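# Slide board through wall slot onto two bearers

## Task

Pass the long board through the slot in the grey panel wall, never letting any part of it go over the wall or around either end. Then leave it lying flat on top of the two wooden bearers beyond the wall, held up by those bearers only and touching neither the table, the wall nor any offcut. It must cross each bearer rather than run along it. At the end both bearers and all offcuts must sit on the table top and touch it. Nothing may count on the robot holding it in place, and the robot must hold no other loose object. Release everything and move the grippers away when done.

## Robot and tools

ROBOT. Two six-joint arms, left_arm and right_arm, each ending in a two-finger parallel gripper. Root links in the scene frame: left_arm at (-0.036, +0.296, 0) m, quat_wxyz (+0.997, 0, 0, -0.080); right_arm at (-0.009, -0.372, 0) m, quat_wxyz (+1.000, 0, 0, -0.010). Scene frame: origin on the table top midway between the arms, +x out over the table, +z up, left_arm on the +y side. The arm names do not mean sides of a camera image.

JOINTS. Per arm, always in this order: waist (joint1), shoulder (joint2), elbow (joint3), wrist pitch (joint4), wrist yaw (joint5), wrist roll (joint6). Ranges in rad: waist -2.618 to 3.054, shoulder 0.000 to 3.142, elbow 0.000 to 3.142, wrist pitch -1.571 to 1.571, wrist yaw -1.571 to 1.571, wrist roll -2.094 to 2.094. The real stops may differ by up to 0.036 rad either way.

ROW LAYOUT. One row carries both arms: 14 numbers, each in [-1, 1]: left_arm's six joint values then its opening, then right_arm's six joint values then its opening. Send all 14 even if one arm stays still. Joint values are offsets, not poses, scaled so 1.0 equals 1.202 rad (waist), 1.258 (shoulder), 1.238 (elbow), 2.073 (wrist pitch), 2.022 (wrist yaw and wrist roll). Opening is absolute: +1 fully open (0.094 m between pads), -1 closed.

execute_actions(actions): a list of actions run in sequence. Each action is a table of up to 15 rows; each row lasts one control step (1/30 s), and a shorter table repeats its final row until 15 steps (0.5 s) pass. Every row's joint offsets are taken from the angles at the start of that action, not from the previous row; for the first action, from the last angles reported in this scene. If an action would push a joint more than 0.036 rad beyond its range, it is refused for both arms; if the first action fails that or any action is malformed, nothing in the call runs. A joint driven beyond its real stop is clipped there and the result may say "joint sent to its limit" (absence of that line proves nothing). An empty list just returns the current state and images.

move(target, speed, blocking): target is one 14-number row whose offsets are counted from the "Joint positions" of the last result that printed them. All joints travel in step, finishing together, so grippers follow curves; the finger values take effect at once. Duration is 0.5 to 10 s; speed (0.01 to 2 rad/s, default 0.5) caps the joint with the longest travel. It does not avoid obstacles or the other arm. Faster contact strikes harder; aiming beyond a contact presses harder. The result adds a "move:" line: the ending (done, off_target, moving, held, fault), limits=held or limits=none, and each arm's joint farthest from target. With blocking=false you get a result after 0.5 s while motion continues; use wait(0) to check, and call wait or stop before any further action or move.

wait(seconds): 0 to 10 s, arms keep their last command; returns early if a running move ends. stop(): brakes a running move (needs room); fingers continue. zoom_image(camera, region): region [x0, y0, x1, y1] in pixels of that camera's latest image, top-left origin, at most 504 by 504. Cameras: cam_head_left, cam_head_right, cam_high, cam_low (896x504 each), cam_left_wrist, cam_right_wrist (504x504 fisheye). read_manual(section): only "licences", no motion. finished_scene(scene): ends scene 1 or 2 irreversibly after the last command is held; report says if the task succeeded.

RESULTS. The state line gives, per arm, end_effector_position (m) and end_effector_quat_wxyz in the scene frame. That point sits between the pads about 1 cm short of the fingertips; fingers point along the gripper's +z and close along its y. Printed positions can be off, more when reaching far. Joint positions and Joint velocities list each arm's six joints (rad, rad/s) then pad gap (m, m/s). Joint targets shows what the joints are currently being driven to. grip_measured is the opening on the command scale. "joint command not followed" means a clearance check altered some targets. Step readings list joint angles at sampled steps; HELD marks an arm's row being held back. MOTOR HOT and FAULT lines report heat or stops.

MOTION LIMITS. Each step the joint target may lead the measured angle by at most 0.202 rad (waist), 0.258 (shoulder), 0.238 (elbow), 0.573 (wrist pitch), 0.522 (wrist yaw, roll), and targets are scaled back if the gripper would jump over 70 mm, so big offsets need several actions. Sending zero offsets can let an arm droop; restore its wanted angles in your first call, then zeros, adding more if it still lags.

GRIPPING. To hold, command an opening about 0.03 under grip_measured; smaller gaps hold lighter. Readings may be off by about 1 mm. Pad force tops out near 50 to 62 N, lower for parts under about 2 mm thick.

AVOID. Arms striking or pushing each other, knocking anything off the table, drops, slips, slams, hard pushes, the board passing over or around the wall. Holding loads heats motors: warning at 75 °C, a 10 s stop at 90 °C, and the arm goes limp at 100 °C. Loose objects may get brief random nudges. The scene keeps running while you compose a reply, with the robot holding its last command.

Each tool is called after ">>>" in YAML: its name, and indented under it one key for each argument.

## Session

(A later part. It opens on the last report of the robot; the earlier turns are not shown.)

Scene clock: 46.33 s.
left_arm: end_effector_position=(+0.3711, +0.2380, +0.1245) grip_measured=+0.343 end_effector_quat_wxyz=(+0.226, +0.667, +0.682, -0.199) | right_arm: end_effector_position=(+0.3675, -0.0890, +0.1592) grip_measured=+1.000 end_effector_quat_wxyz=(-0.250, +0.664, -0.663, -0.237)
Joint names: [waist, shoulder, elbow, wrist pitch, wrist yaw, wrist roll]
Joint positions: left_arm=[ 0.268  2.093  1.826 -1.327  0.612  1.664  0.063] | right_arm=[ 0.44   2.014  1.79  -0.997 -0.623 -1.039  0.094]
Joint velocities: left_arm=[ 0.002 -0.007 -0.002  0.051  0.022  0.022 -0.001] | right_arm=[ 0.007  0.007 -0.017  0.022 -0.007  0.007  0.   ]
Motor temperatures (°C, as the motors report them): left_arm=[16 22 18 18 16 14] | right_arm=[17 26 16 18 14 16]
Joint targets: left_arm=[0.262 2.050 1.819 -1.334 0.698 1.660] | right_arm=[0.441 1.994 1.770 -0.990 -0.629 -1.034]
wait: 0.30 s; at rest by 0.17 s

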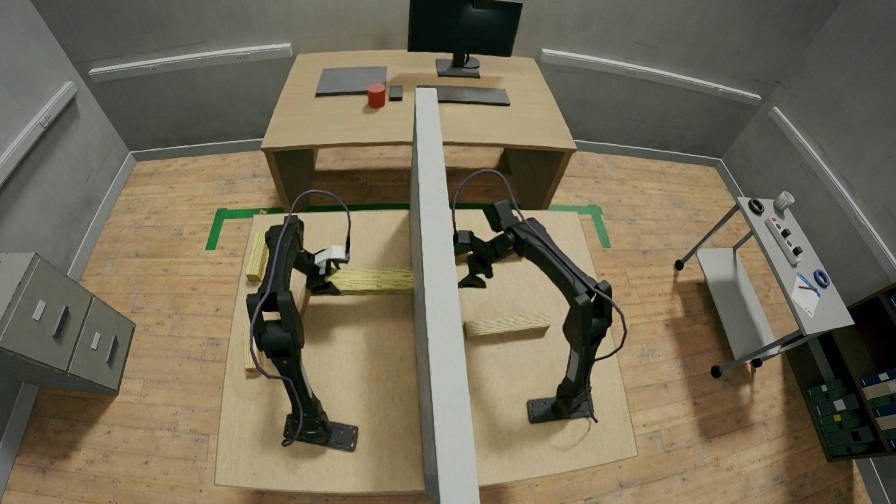

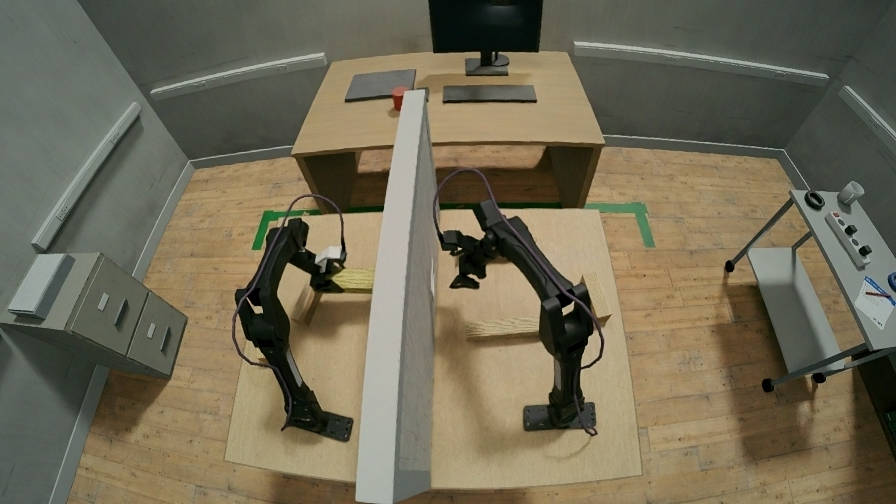

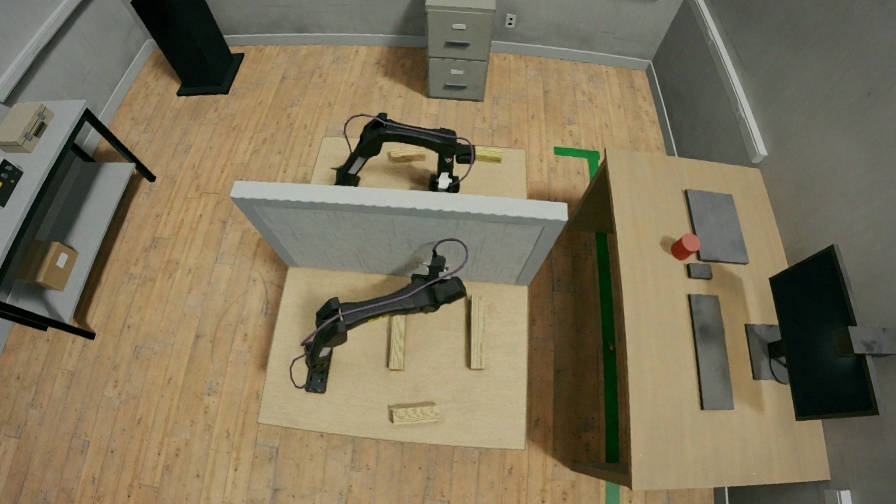

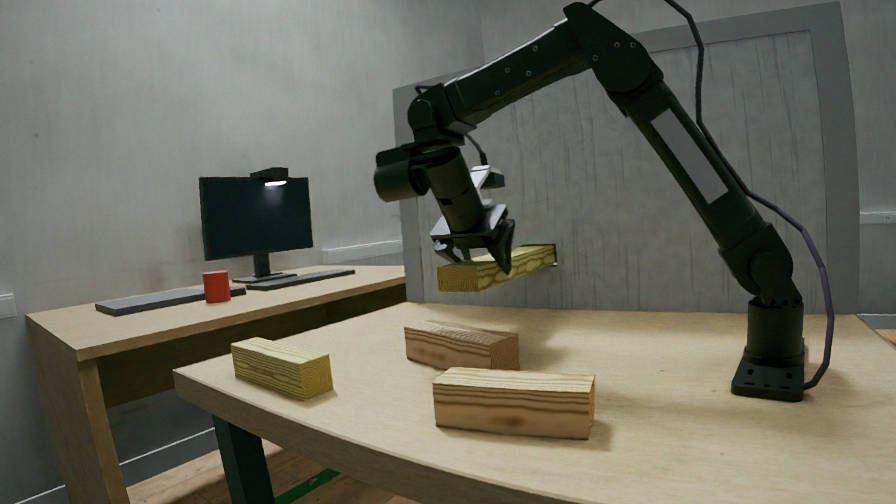

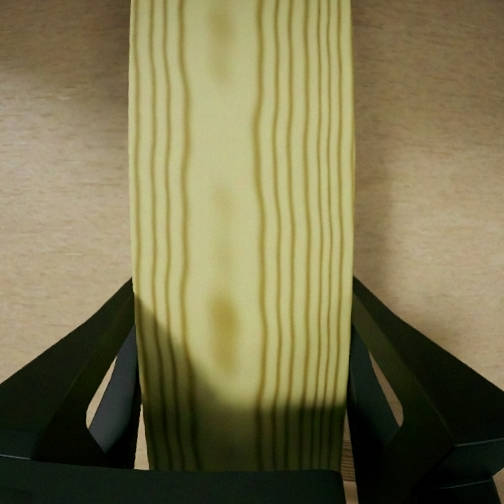

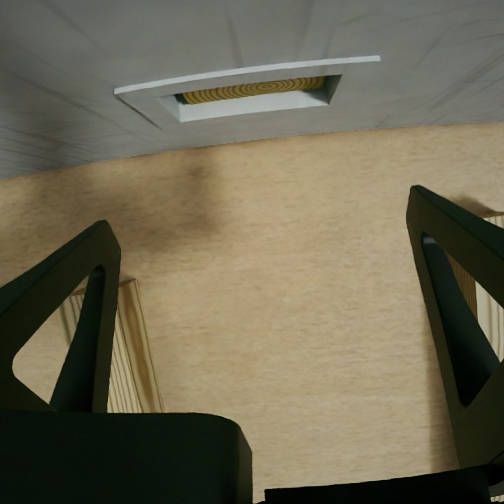

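>>> execute_actions:
  actions:
    - [[-0.0127,-0.035,-0.0075,-0.0017,0.043,-0.0047,0.0,0.0013,-0.015,-0.0162,0.0036,-0.0019,0.0025,1],[-0.0426,-0.0395,-0.013,0.0072,0.0454,-0.0166,0.0,0.0027,-0.0123,-0.0165,0.0036,0.0011,0.0027,1],[-0.072,-0.0471,-0.0224,0.0221,0.0466,-0.0367,0.0,0.0049,-0.0084,-0.0168,0.0036,0.0056,0.0029,1],[-0.0952,-0.0556,-0.0335,0.0401,0.0467,-0.0613,0.0,0.0075,-0.0034,-0.0172,0.0036,0.011,0.0032,1],[-0.1128,-0.063,-0.0438,0.0582,0.0455,-0.087,0.0,0.0105,0.0022,-0.0177,0.0036,0.0168,0.0035,1],[-0.1248,-0.0679,-0.0513,0.074,0.0434,-0.1105,0.0,0.0137,0.0081,-0.0182,0.0036,0.0227,0.0038,1],[-0.1314,-0.0699,-0.0553,0.0858,0.041,-0.1291,0.0,0.0169,0.0141,-0.0187,0.0036,0.0281,0.004,1],[-0.133,-0.0695,-0.0561,0.0928,0.0374,-0.141,0.0,0.0199,0.0197,-0.0191,0.0036,0.0325,0.0042,1],[-0.1304,-0.0678,-0.055,0.095,0.0332,-0.1452,0.0,0.0226,0.0247,-0.0196,0.0036,0.0355,0.0044,1],[-0.1254,-0.0661,-0.0534,0.0929,0.03,-0.142,0.0,0.0247,0.0286,-0.0199,0.0036,0.0366,0.0045,1],[-0.1208,-0.064,-0.0523,0.0878,0.0283,-0.1331,0.0,0.0261,0.0312,-0.0201,0.0036,0.0366,0.0045,1],[-0.121,-0.063,-0.0519,0.0815,0.0288,-0.1217,0.0,0.0266,0.0322,-0.0202,0.0036,0.0366,0.0045,1],[-0.132,-0.063,-0.0519,0.0766,0.032,-0.113,0.0,0.0266,0.0322,-0.0202,0.0036,0.0366,0.0045,1],[-0.1523,-0.063,-0.0519,0.0756,0.0369,-0.1112,0.0,0.0266,0.0322,-0.0202,0.0036,0.0366,0.0045,1],[-0.1577,-0.063,-0.0519,0.0756,0.0381,-0.1112,0.0,0.0266,0.0322,-0.0202,0.0036,0.0366,0.0045,1]]

>>> wait:
  seconds: 0.3

>>> zoom_image:
  camera: "cam_low"
  region: [440, 200, 600, 300]

Scene clock: 51.03 s.
left_arm: end_effector_position=(+0.3729, +0.1664, +0.1248) grip_measured=+0.343 end_effector_quat_wxyz=(+0.227, +0.666, +0.683, -0.199) | right_arm: end_effector_position=(+0.3678, -0.0875, +0.1370) grip_measured=+1.000 end_effector_quat_wxyz=(-0.224, +0.673, -0.672, -0.214)
Joint names: [waist, shoulder, elbow, wrist pitch, wrist yaw, wrist roll]
Joint positions: left_arm=[ 0.09   2.055  1.768 -1.18   0.604  1.442  0.063] | right_arm=[ 0.466  2.048  1.787 -0.993 -0.554 -1.037  0.094]
Joint velocities: left_arm=[-0.012 -0.032 -0.002 -0.022 -0.007 -0.007 -0.001] | right_arm=[ 0.007  0.056 -0.09  -0.037  0.007 -0.066  0.   ]
Motor temperatures (°C, as the motors report them): left_arm=[16 24 18 18 17 14] | right_arm=[17 27 16 18 14 16]
Joint targets: left_arm=[0.079 2.014 1.762 -1.171 0.689 1.439] | right_arm=[0.472 2.055 1.765 -0.990 -0.549 -1.031]
Step readings (joint positions):
0: left_arm=[0.268 2.093 1.826 -1.327 0.612 1.664] | right_arm=[0.440 2.014 1.790 -0.997 -0.623 -1.039]
1: left_arm=[0.268 2.093 1.826 -1.327 0.612 1.663] | right_arm=[0.440 2.014 1.790 -0.997 -0.623 -1.039]
2: left_arm=[0.264 2.093 1.826 -1.325 0.611 1.659] | right_arm=[0.440 2.014 1.790 -0.997 -0.622 -1.039]
4: left_arm=[0.240 2.085 1.812 -1.299 0.607 1.628] | right_arm=[0.440 2.014 1.790 -0.997 -0.615 -1.039]
8: left_arm=[0.136 2.058 1.771 -1.219 0.604 1.509] | right_arm=[0.445 2.016 1.790 -0.996 -0.586 -1.038]
15: Joint positions above

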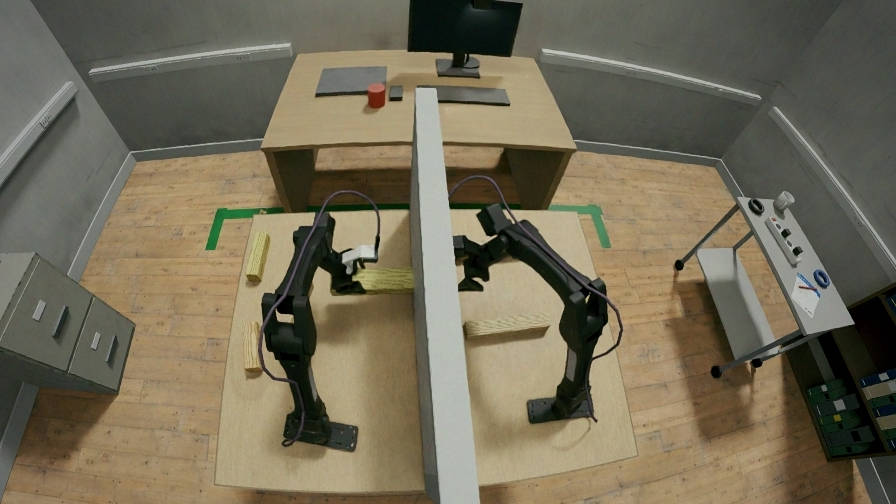

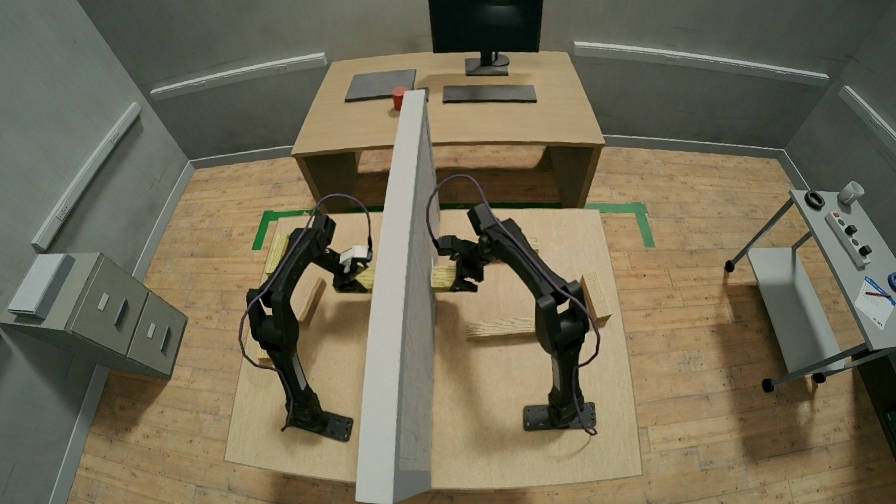

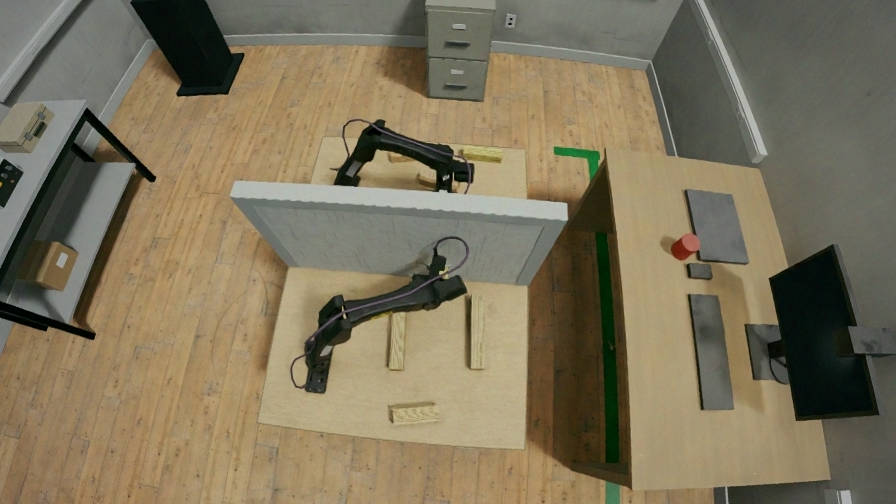

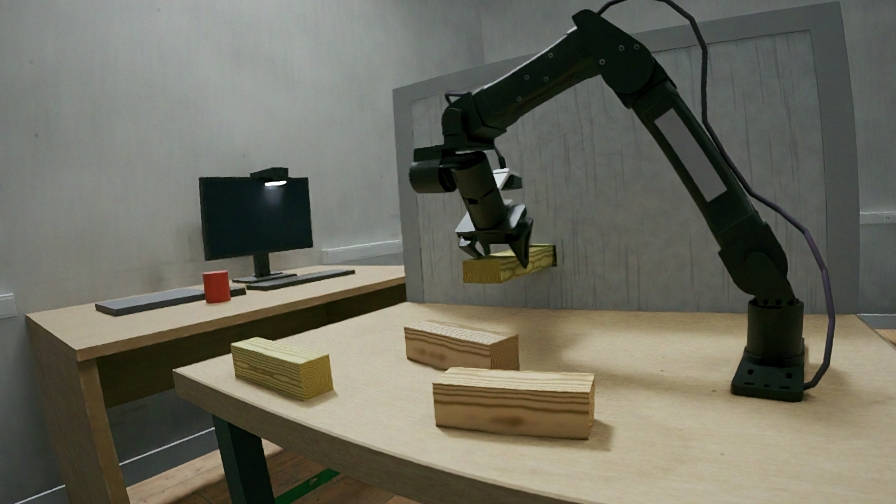

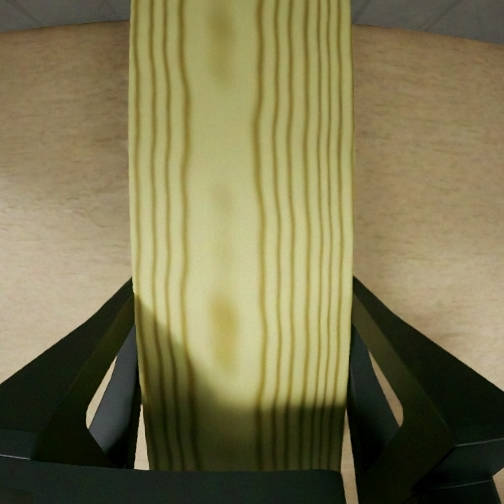

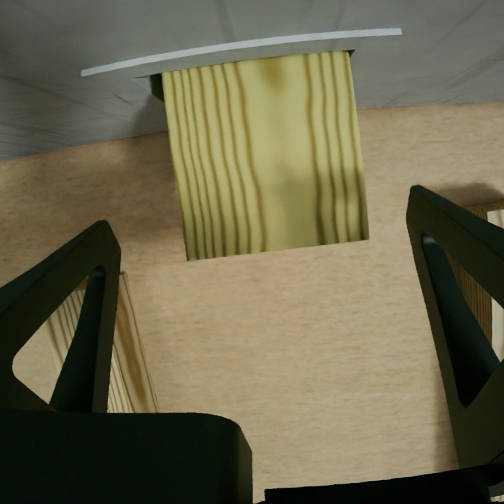

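Scene clock: 51.33 s.
left_arm: end_effector_position=(+0.3725, +0.1650, +0.1248) grip_measured=+0.343 end_effector_quat_wxyz=(+0.226, +0.667, +0.681, -0.199) | right_arm: end_effector_position=(+0.3671, -0.0891, +0.1327) grip_measured=+1.000 end_effector_quat_wxyz=(-0.218, +0.673, -0.675, -0.212)
Joint names: [waist, shoulder, elbow, wrist pitch, wrist yaw, wrist roll]
Joint positions: left_arm=[ 0.086  2.055  1.768 -1.179  0.604  1.442  0.063] | right_arm=[ 0.466  2.051  1.78  -0.993 -0.545 -1.036  0.094]
Joint velocities: left_arm=[ 0.007  0.007  0.002  0.007 -0.007  0.007 -0.   ] | right_arm=[-0.007  0.002  0.002 -0.037 -0.022 -0.037  0.   ]
Motor temperatures (°C, as the motors report them): left_arm=[16 24 18 18 17 14] | right_arm=[17 27 16 18 14 16]
Joint targets: left_arm=[0.079 2.014 1.762 -1.171 0.689 1.439] | right_arm=[0.472 2.055 1.765 -0.990 -0.549 -1.031]
wait: 0.30 s; no rest

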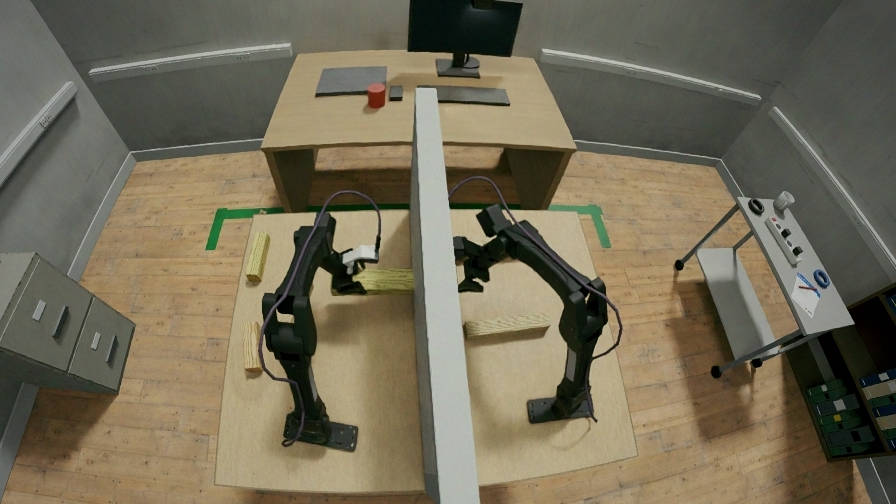

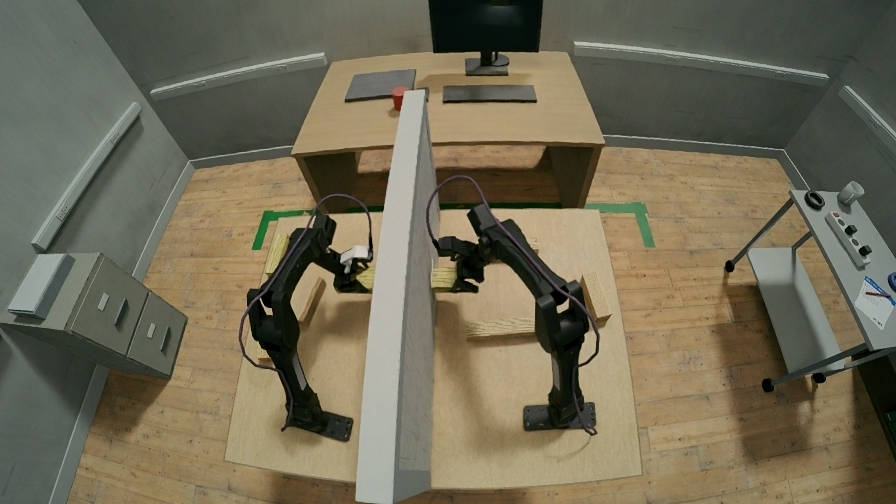

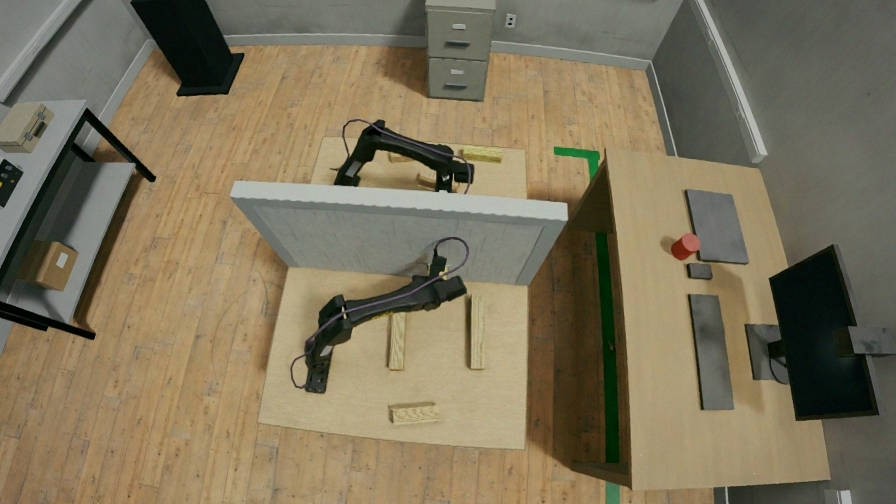

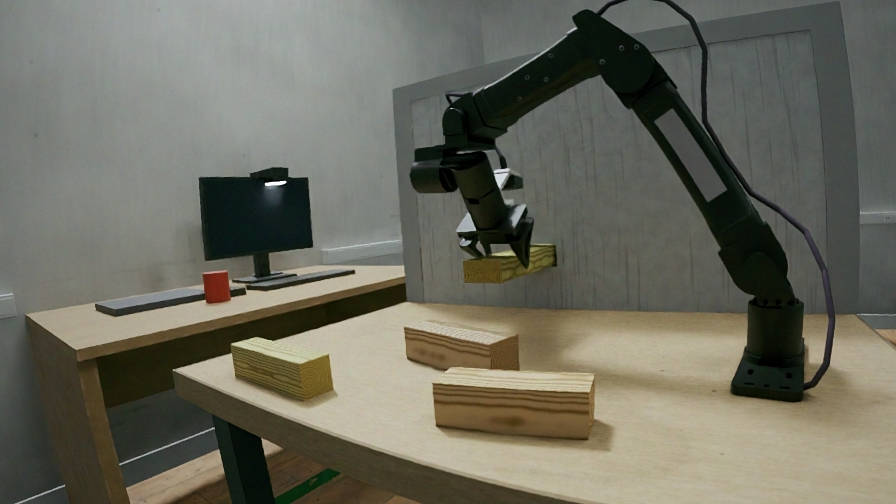

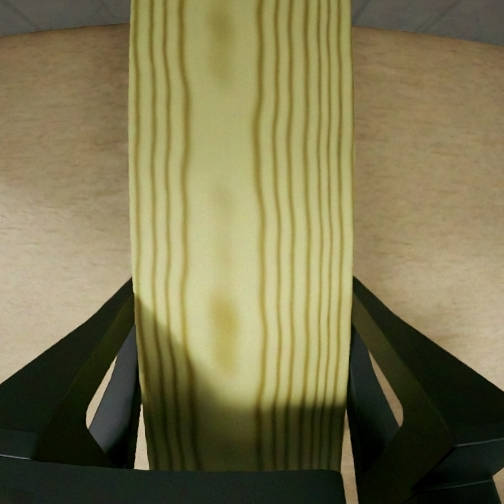

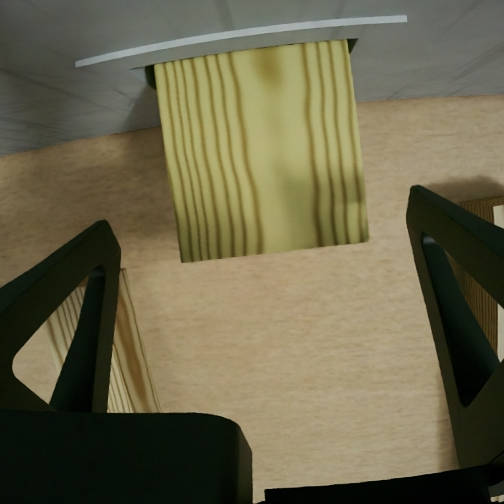

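Region (440, 200, 600, 300) of cam_low's 896x504 image, scaled by 3.150, with more detail than that image has; it fills the top 315 rows of this view, and the rest is white.

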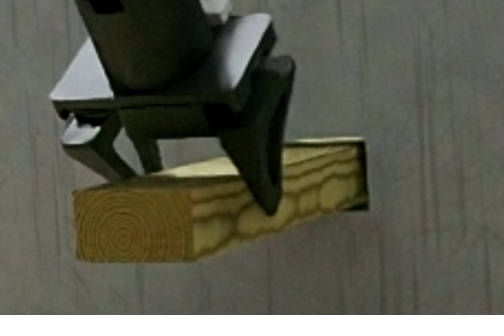

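>>> execute_actions:
  actions: []

Scene clock: 52.23 s.
left_arm: end_effector_position=(+0.3725, +0.1650, +0.1248) grip_measured=+0.343 end_effector_quat_wxyz=(+0.226, +0.667, +0.681, -0.199) | right_arm: end_effector_position=(+0.3672, -0.0892, +0.1326) grip_measured=+1.000 end_effector_quat_wxyz=(-0.218, +0.673, -0.675, -0.211)
Joint names: [waist, shoulder, elbow, wrist pitch, wrist yaw, wrist roll]
Joint positions: left_arm=[ 0.086  2.055  1.768 -1.179  0.604  1.442  0.063] | right_arm=[ 0.466  2.051  1.78  -0.993 -0.544 -1.036  0.094]
Joint velocities: left_arm=[ 0.017 -0.012  0.002  0.037  0.007 -0.022 -0.001] | right_arm=[-0.012 -0.007 -0.012 -0.037  0.022 -0.022  0.   ]
Motor temperatures (°C, as the motors report them): left_arm=[16 24 18 18 17 14] | right_arm=[17 27 16 18 14 16]
Joint targets: left_arm=[0.079 2.014 1.762 -1.171 0.689 1.439] | right_arm=[0.472 2.055 1.765 -0.990 -0.549 -1.031]

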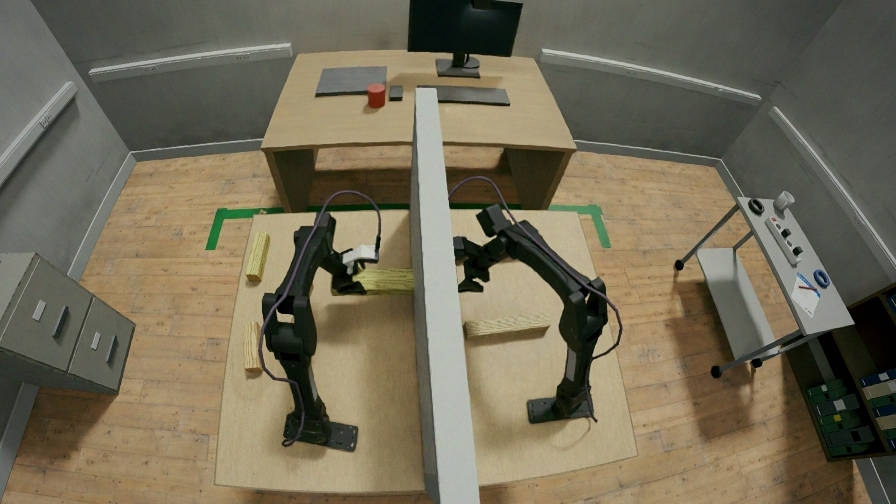

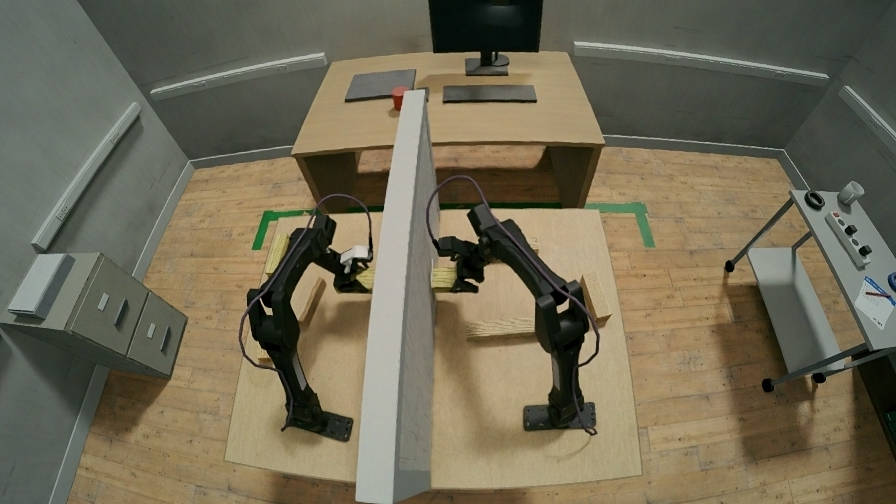

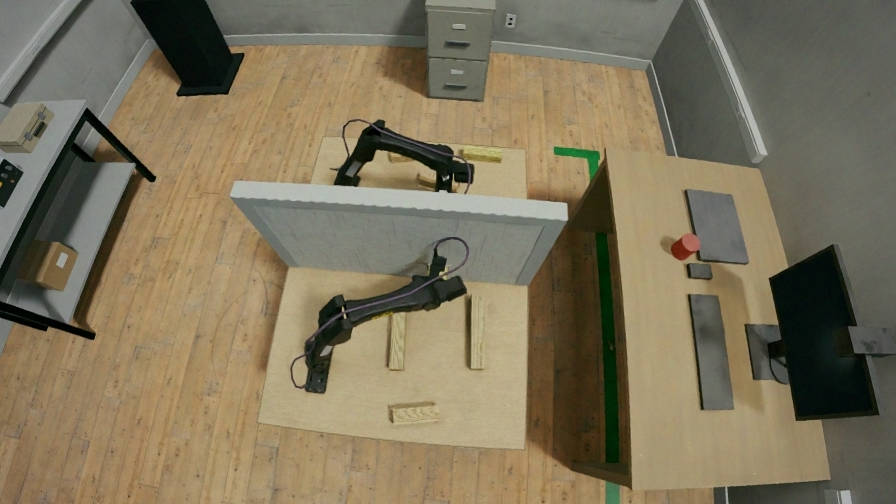

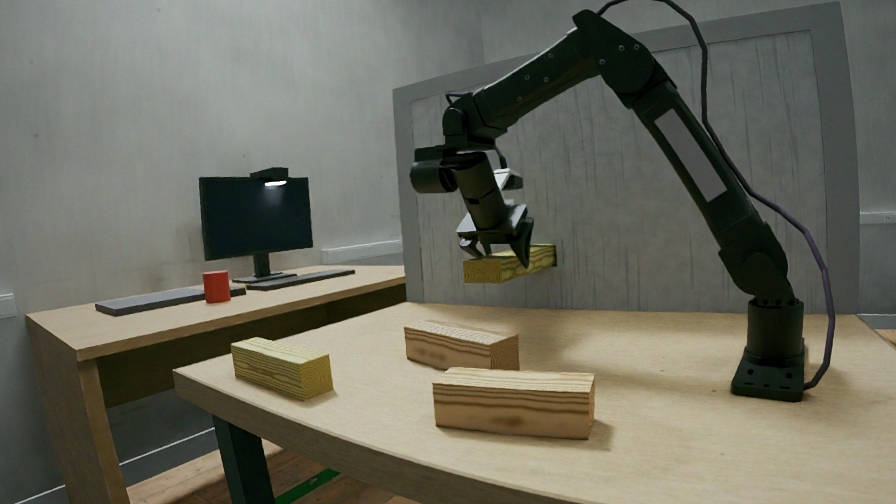

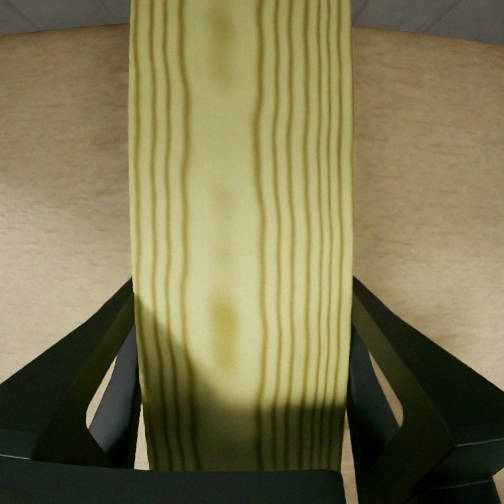

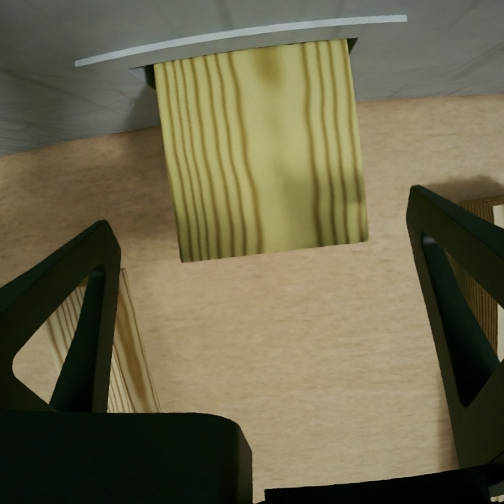

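>>> zoom_image:
  camera: "cam_head_left"
  region: [280, 180, 520, 330]

Region (280, 180, 520, 330) of cam_head_left's 896x504 image, scaled by 2.100, with more detail than that image has; it fills the top 315 rows of this view, and the rest is white.

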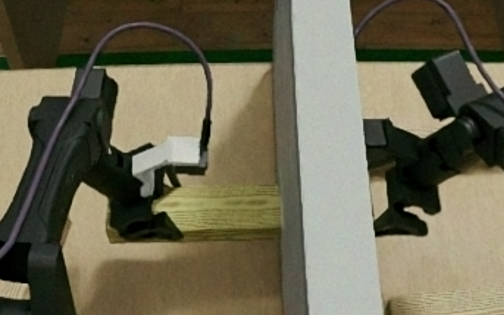

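>>> execute_actions:
  actions:
    - [ [-0.01240,-0.03021,-0.00586,0.00537,0.04565,-0.00414,0.0, 0.00499,0.00329,-0.01326,0.00294,-0.00247,0.00247,1.0], [-0.04111,-0.02544,-0.00695,0.01332,0.04866,-0.01555,0.0, 0.00499,0.00387,-0.01511,0.00570,-0.00247,0.00247,1.0], [-0.06929,-0.01987,-0.00884,0.02678,0.04916,-0.03490,0.0, 0.00499,0.00493,-0.01853,0.01038,-0.00247,0.00247,1.0], [-0.09161,-0.01431,-0.01010,0.04185,0.04683,-0.05865,0.0, 0.00499,0.00632,-0.02318,0.01613,-0.00247,0.00247,1.0], [-0.10847,-0.00954,0.00654,0.05458,0.04209,-0.08339,0.0, 0.00499,0.00789,-0.02855,0.02211,-0.00247,0.00247,1.0], [-0.12000,-0.00692,0.02536,0.06843,0.03665,-0.10601,0.0, 0.00499,0.00944,-0.03409,0.02758,-0.00247,0.00247,1.0], [-0.12635,-0.00119,0.03748,0.08124,0.03037,-0.12394,0.0, 0.00499,0.01083,-0.03922,0.03192,-0.00247,0.00247,1.0], [-0.12787,0.00278,0.04289,0.08736,0.02547,-0.13539,0.0, 0.00499,0.01193,-0.04347,0.03469,-0.00247,0.00247,1.0], [-0.12538,0.00604,0.04725,0.08975,0.02181,-0.13945,0.0, 0.00499,0.01263,-0.04644,0.03567,-0.00247,0.00247,1.0], [-0.12056,0.00819,0.05057,0.08827,0.01988,-0.13637,0.0, 0.00499,0.01290,-0.04798,0.03493,-0.00247,0.00247,1.0], [-0.11619,0.00835,0.05145,0.08391,0.02018,-0.12778,0.0, 0.00499,0.01280,-0.04817,0.03285,-0.00247,0.00247,1.0], [-0.11640,0.00715,0.05069,0.07827,0.02260,-0.11684,0.0, 0.00499,0.01245,-0.04742,0.03020,-0.00247,0.00247,1.0], [-0.12689,0.00580,0.04952,0.07388,0.02641,-0.10843,0.0, 0.00499,0.01212,-0.04653,0.02817,-0.00247,0.00247,1.0], [-0.14722,0.00556,0.04925,0.07298,0.02878,-0.10668,0.0, 0.00499,0.01205,-0.04633,0.02774,-0.00247,0.00247,1.0], [-0.15241,0.00556,0.04925,0.07298,0.02918,-0.10668,0.0, 0.00499,0.01205,-0.04633,0.02774,-0.00247,0.00247,1.0] ]

Scene clock: 59.30 s.
left_arm: end_effector_position=(+0.3750, +0.0918, +0.1254) grip_measured=+0.343 end_effector_quat_wxyz=(+0.233, +0.665, +0.681, -0.201) | right_arm: end_effector_position=(+0.3683, -0.0889, +0.1182) grip_measured=+1.000 end_effector_quat_wxyz=(-0.217, +0.673, -0.675, -0.211)
Joint names: [waist, shoulder, elbow, wrist pitch, wrist yaw, wrist roll]
Joint positions: left_arm=[-0.086  2.07   1.782 -1.05   0.586  1.23   0.063] | right_arm=[ 0.466  2.06   1.737 -0.943 -0.543 -1.036  0.094]
Joint velocities: left_arm=[-0.007  0.027 -0.012  0.022 -0.139 -0.022  0.001] | right_arm=[ 0.002  0.012 -0.007 -0.037 -0.037 -0.007  0.   ]
Motor temperatures (°C, as the motors report them): left_arm=[16 25 18 18 17 14] | right_arm=[17 27 16 18 14 16]
Joint targets: left_arm=[-0.097 2.061 1.829 -1.028 0.663 1.227] | right_arm=[0.472 2.066 1.722 -0.936 -0.549 -1.031]
Step readings (joint positions):
0: left_arm=[0.086 2.055 1.768 -1.179 0.604 1.442] | right_arm=[0.466 2.051 1.780 -0.993 -0.544 -1.036]
1: left_arm=[0.086 2.055 1.768 -1.179 0.604 1.442] | right_arm=[0.466 2.051 1.780 -0.993 -0.544 -1.036]
2: left_arm=[0.082 2.055 1.768 -1.178 0.603 1.437] | right_arm=[0.466 2.051 1.780 -0.993 -0.544 -1.036]
4: left_arm=[0.059 2.055 1.768 -1.163 0.600 1.408] | right_arm=[0.466 2.051 1.778 -0.987 -0.544 -1.036]
8: left_arm=[-0.040 2.056 1.768 -1.092 0.591 1.294] | right_arm=[0.466 2.051 1.755 -0.956 -0.544 -1.036]
15: Joint positions above

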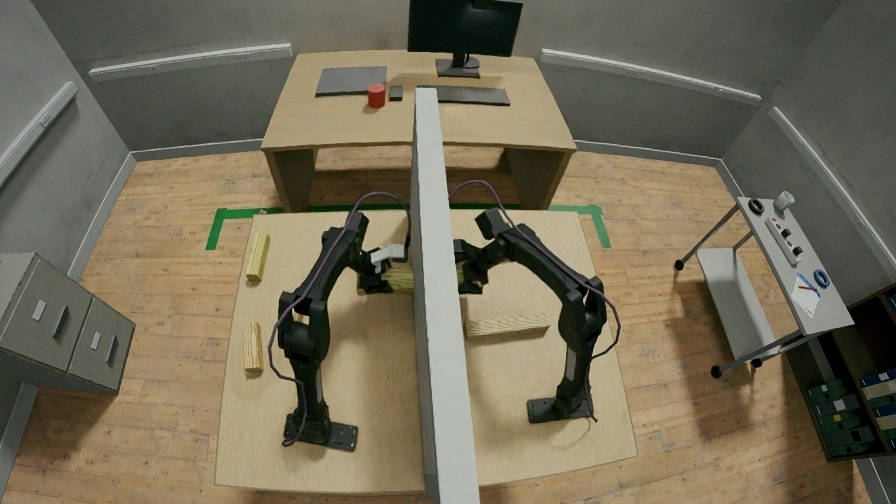

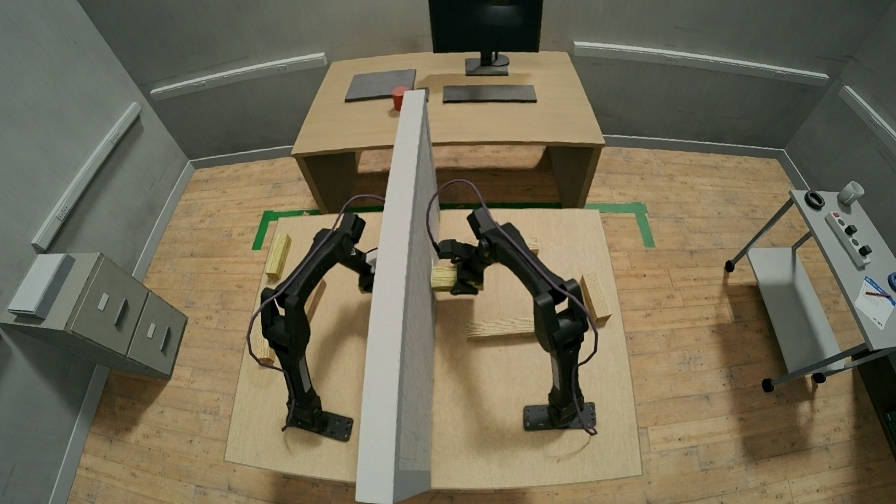

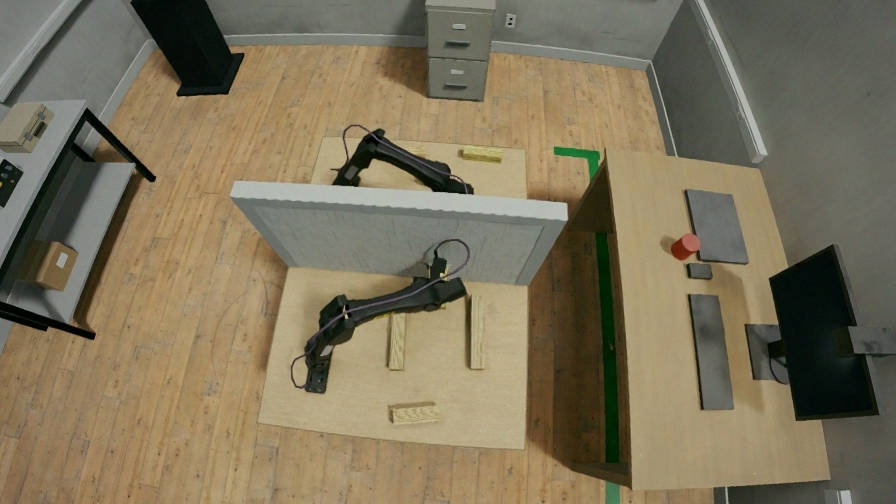

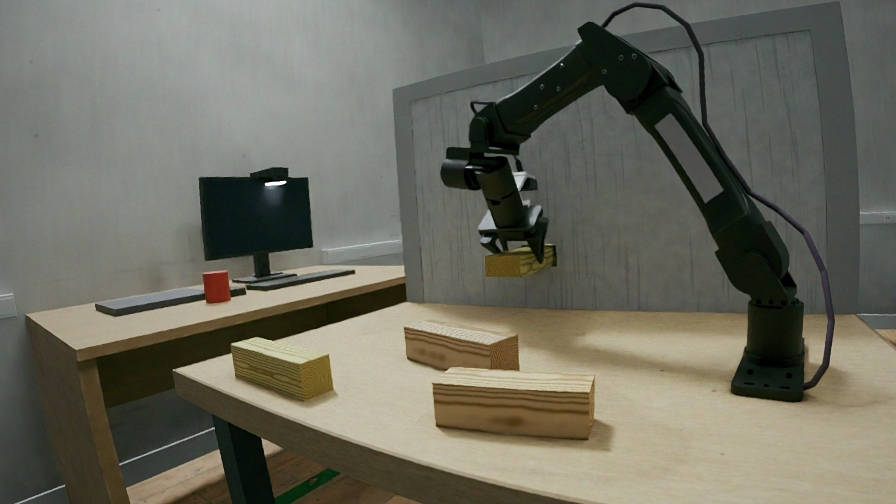

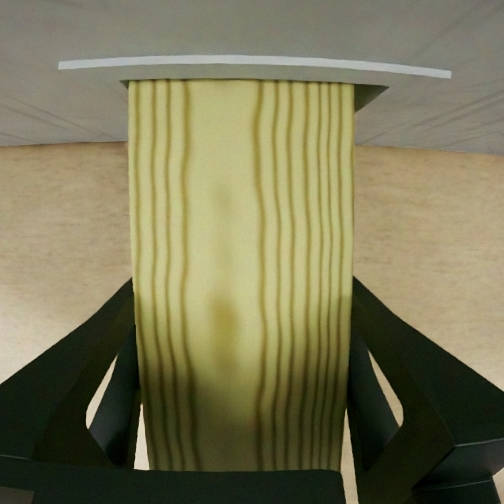

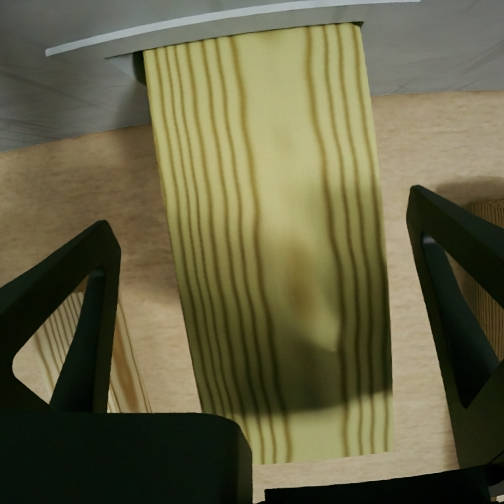

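>>> execute_actions:
  actions: []

Scene clock: 61.93 s.
left_arm: end_effector_position=(+0.3744, +0.0906, +0.1252) grip_measured=+0.343 end_effector_quat_wxyz=(+0.232, +0.666, +0.680, -0.200) | right_arm: end_effector_position=(+0.3683, -0.0889, +0.1182) grip_measured=+1.000 end_effector_quat_wxyz=(-0.217, +0.673, -0.675, -0.211)
Joint names: [waist, shoulder, elbow, wrist pitch, wrist yaw, wrist roll]
Joint positions: left_arm=[-0.089  2.07   1.782 -1.05   0.585  1.23   0.063] | right_arm=[ 0.466  2.06   1.737 -0.943 -0.543 -1.036  0.094]
Joint velocities: left_arm=[ 0.012  0.012  0.002 -0.066  0.007 -0.051  0.001] | right_arm=[-0.012  0.002 -0.007 -0.037 -0.007 -0.022  0.   ]
Motor temperatures (°C, as the motors report them): left_arm=[16 25 18 18 17 14] | right_arm=[17 26 16 18 14 16]
Joint targets: left_arm=[-0.097 2.061 1.829 -1.028 0.663 1.227] | right_arm=[0.472 2.066 1.722 -0.936 -0.549 -1.031]

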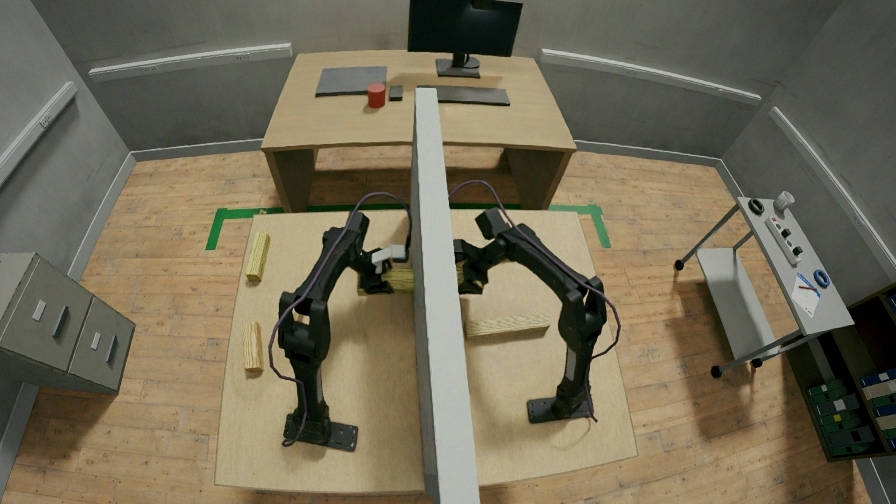

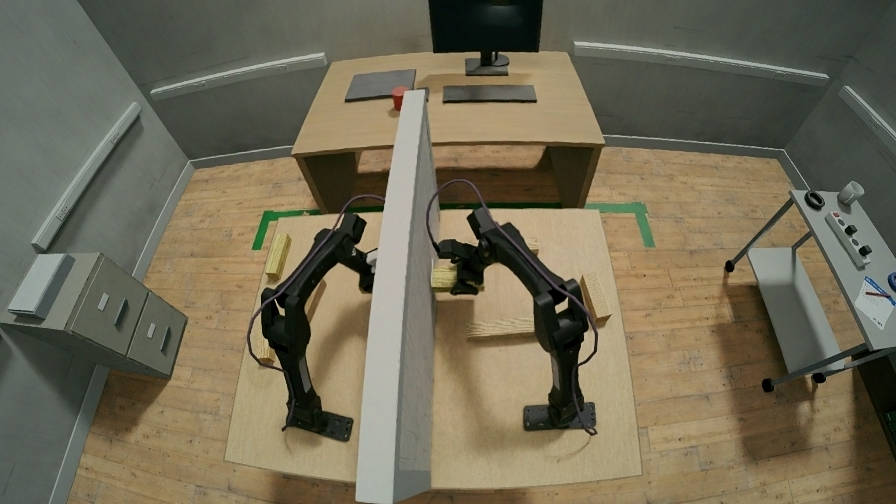

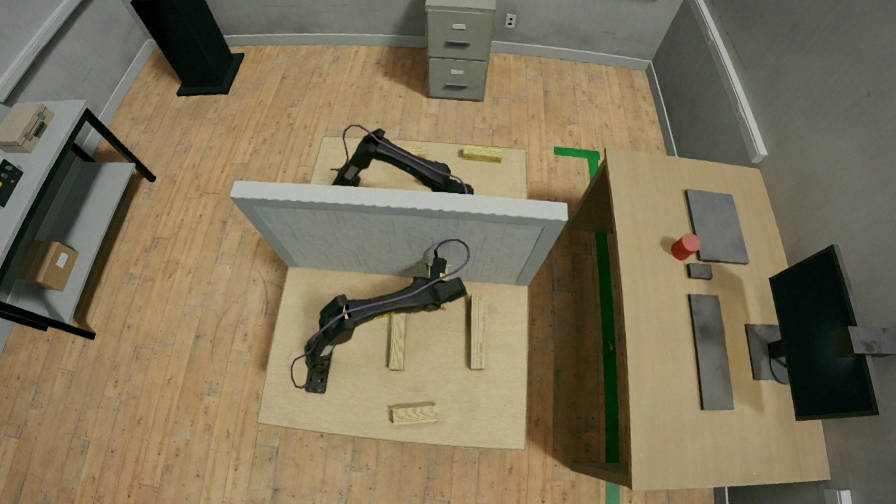

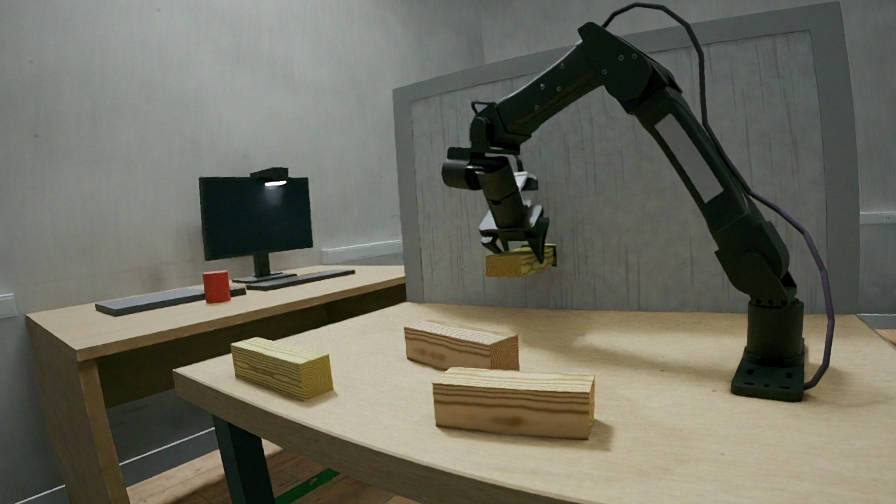

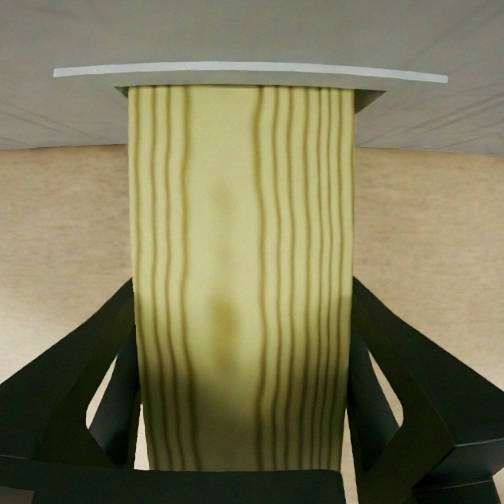

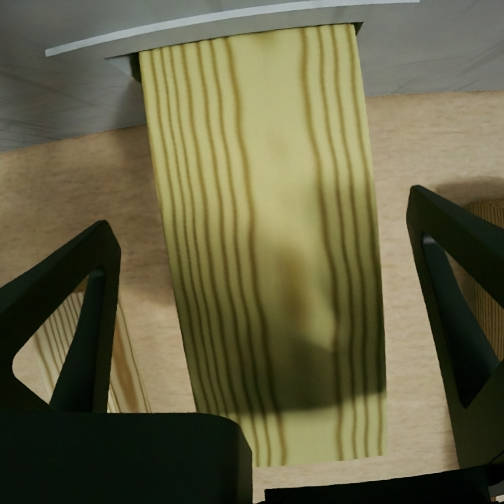

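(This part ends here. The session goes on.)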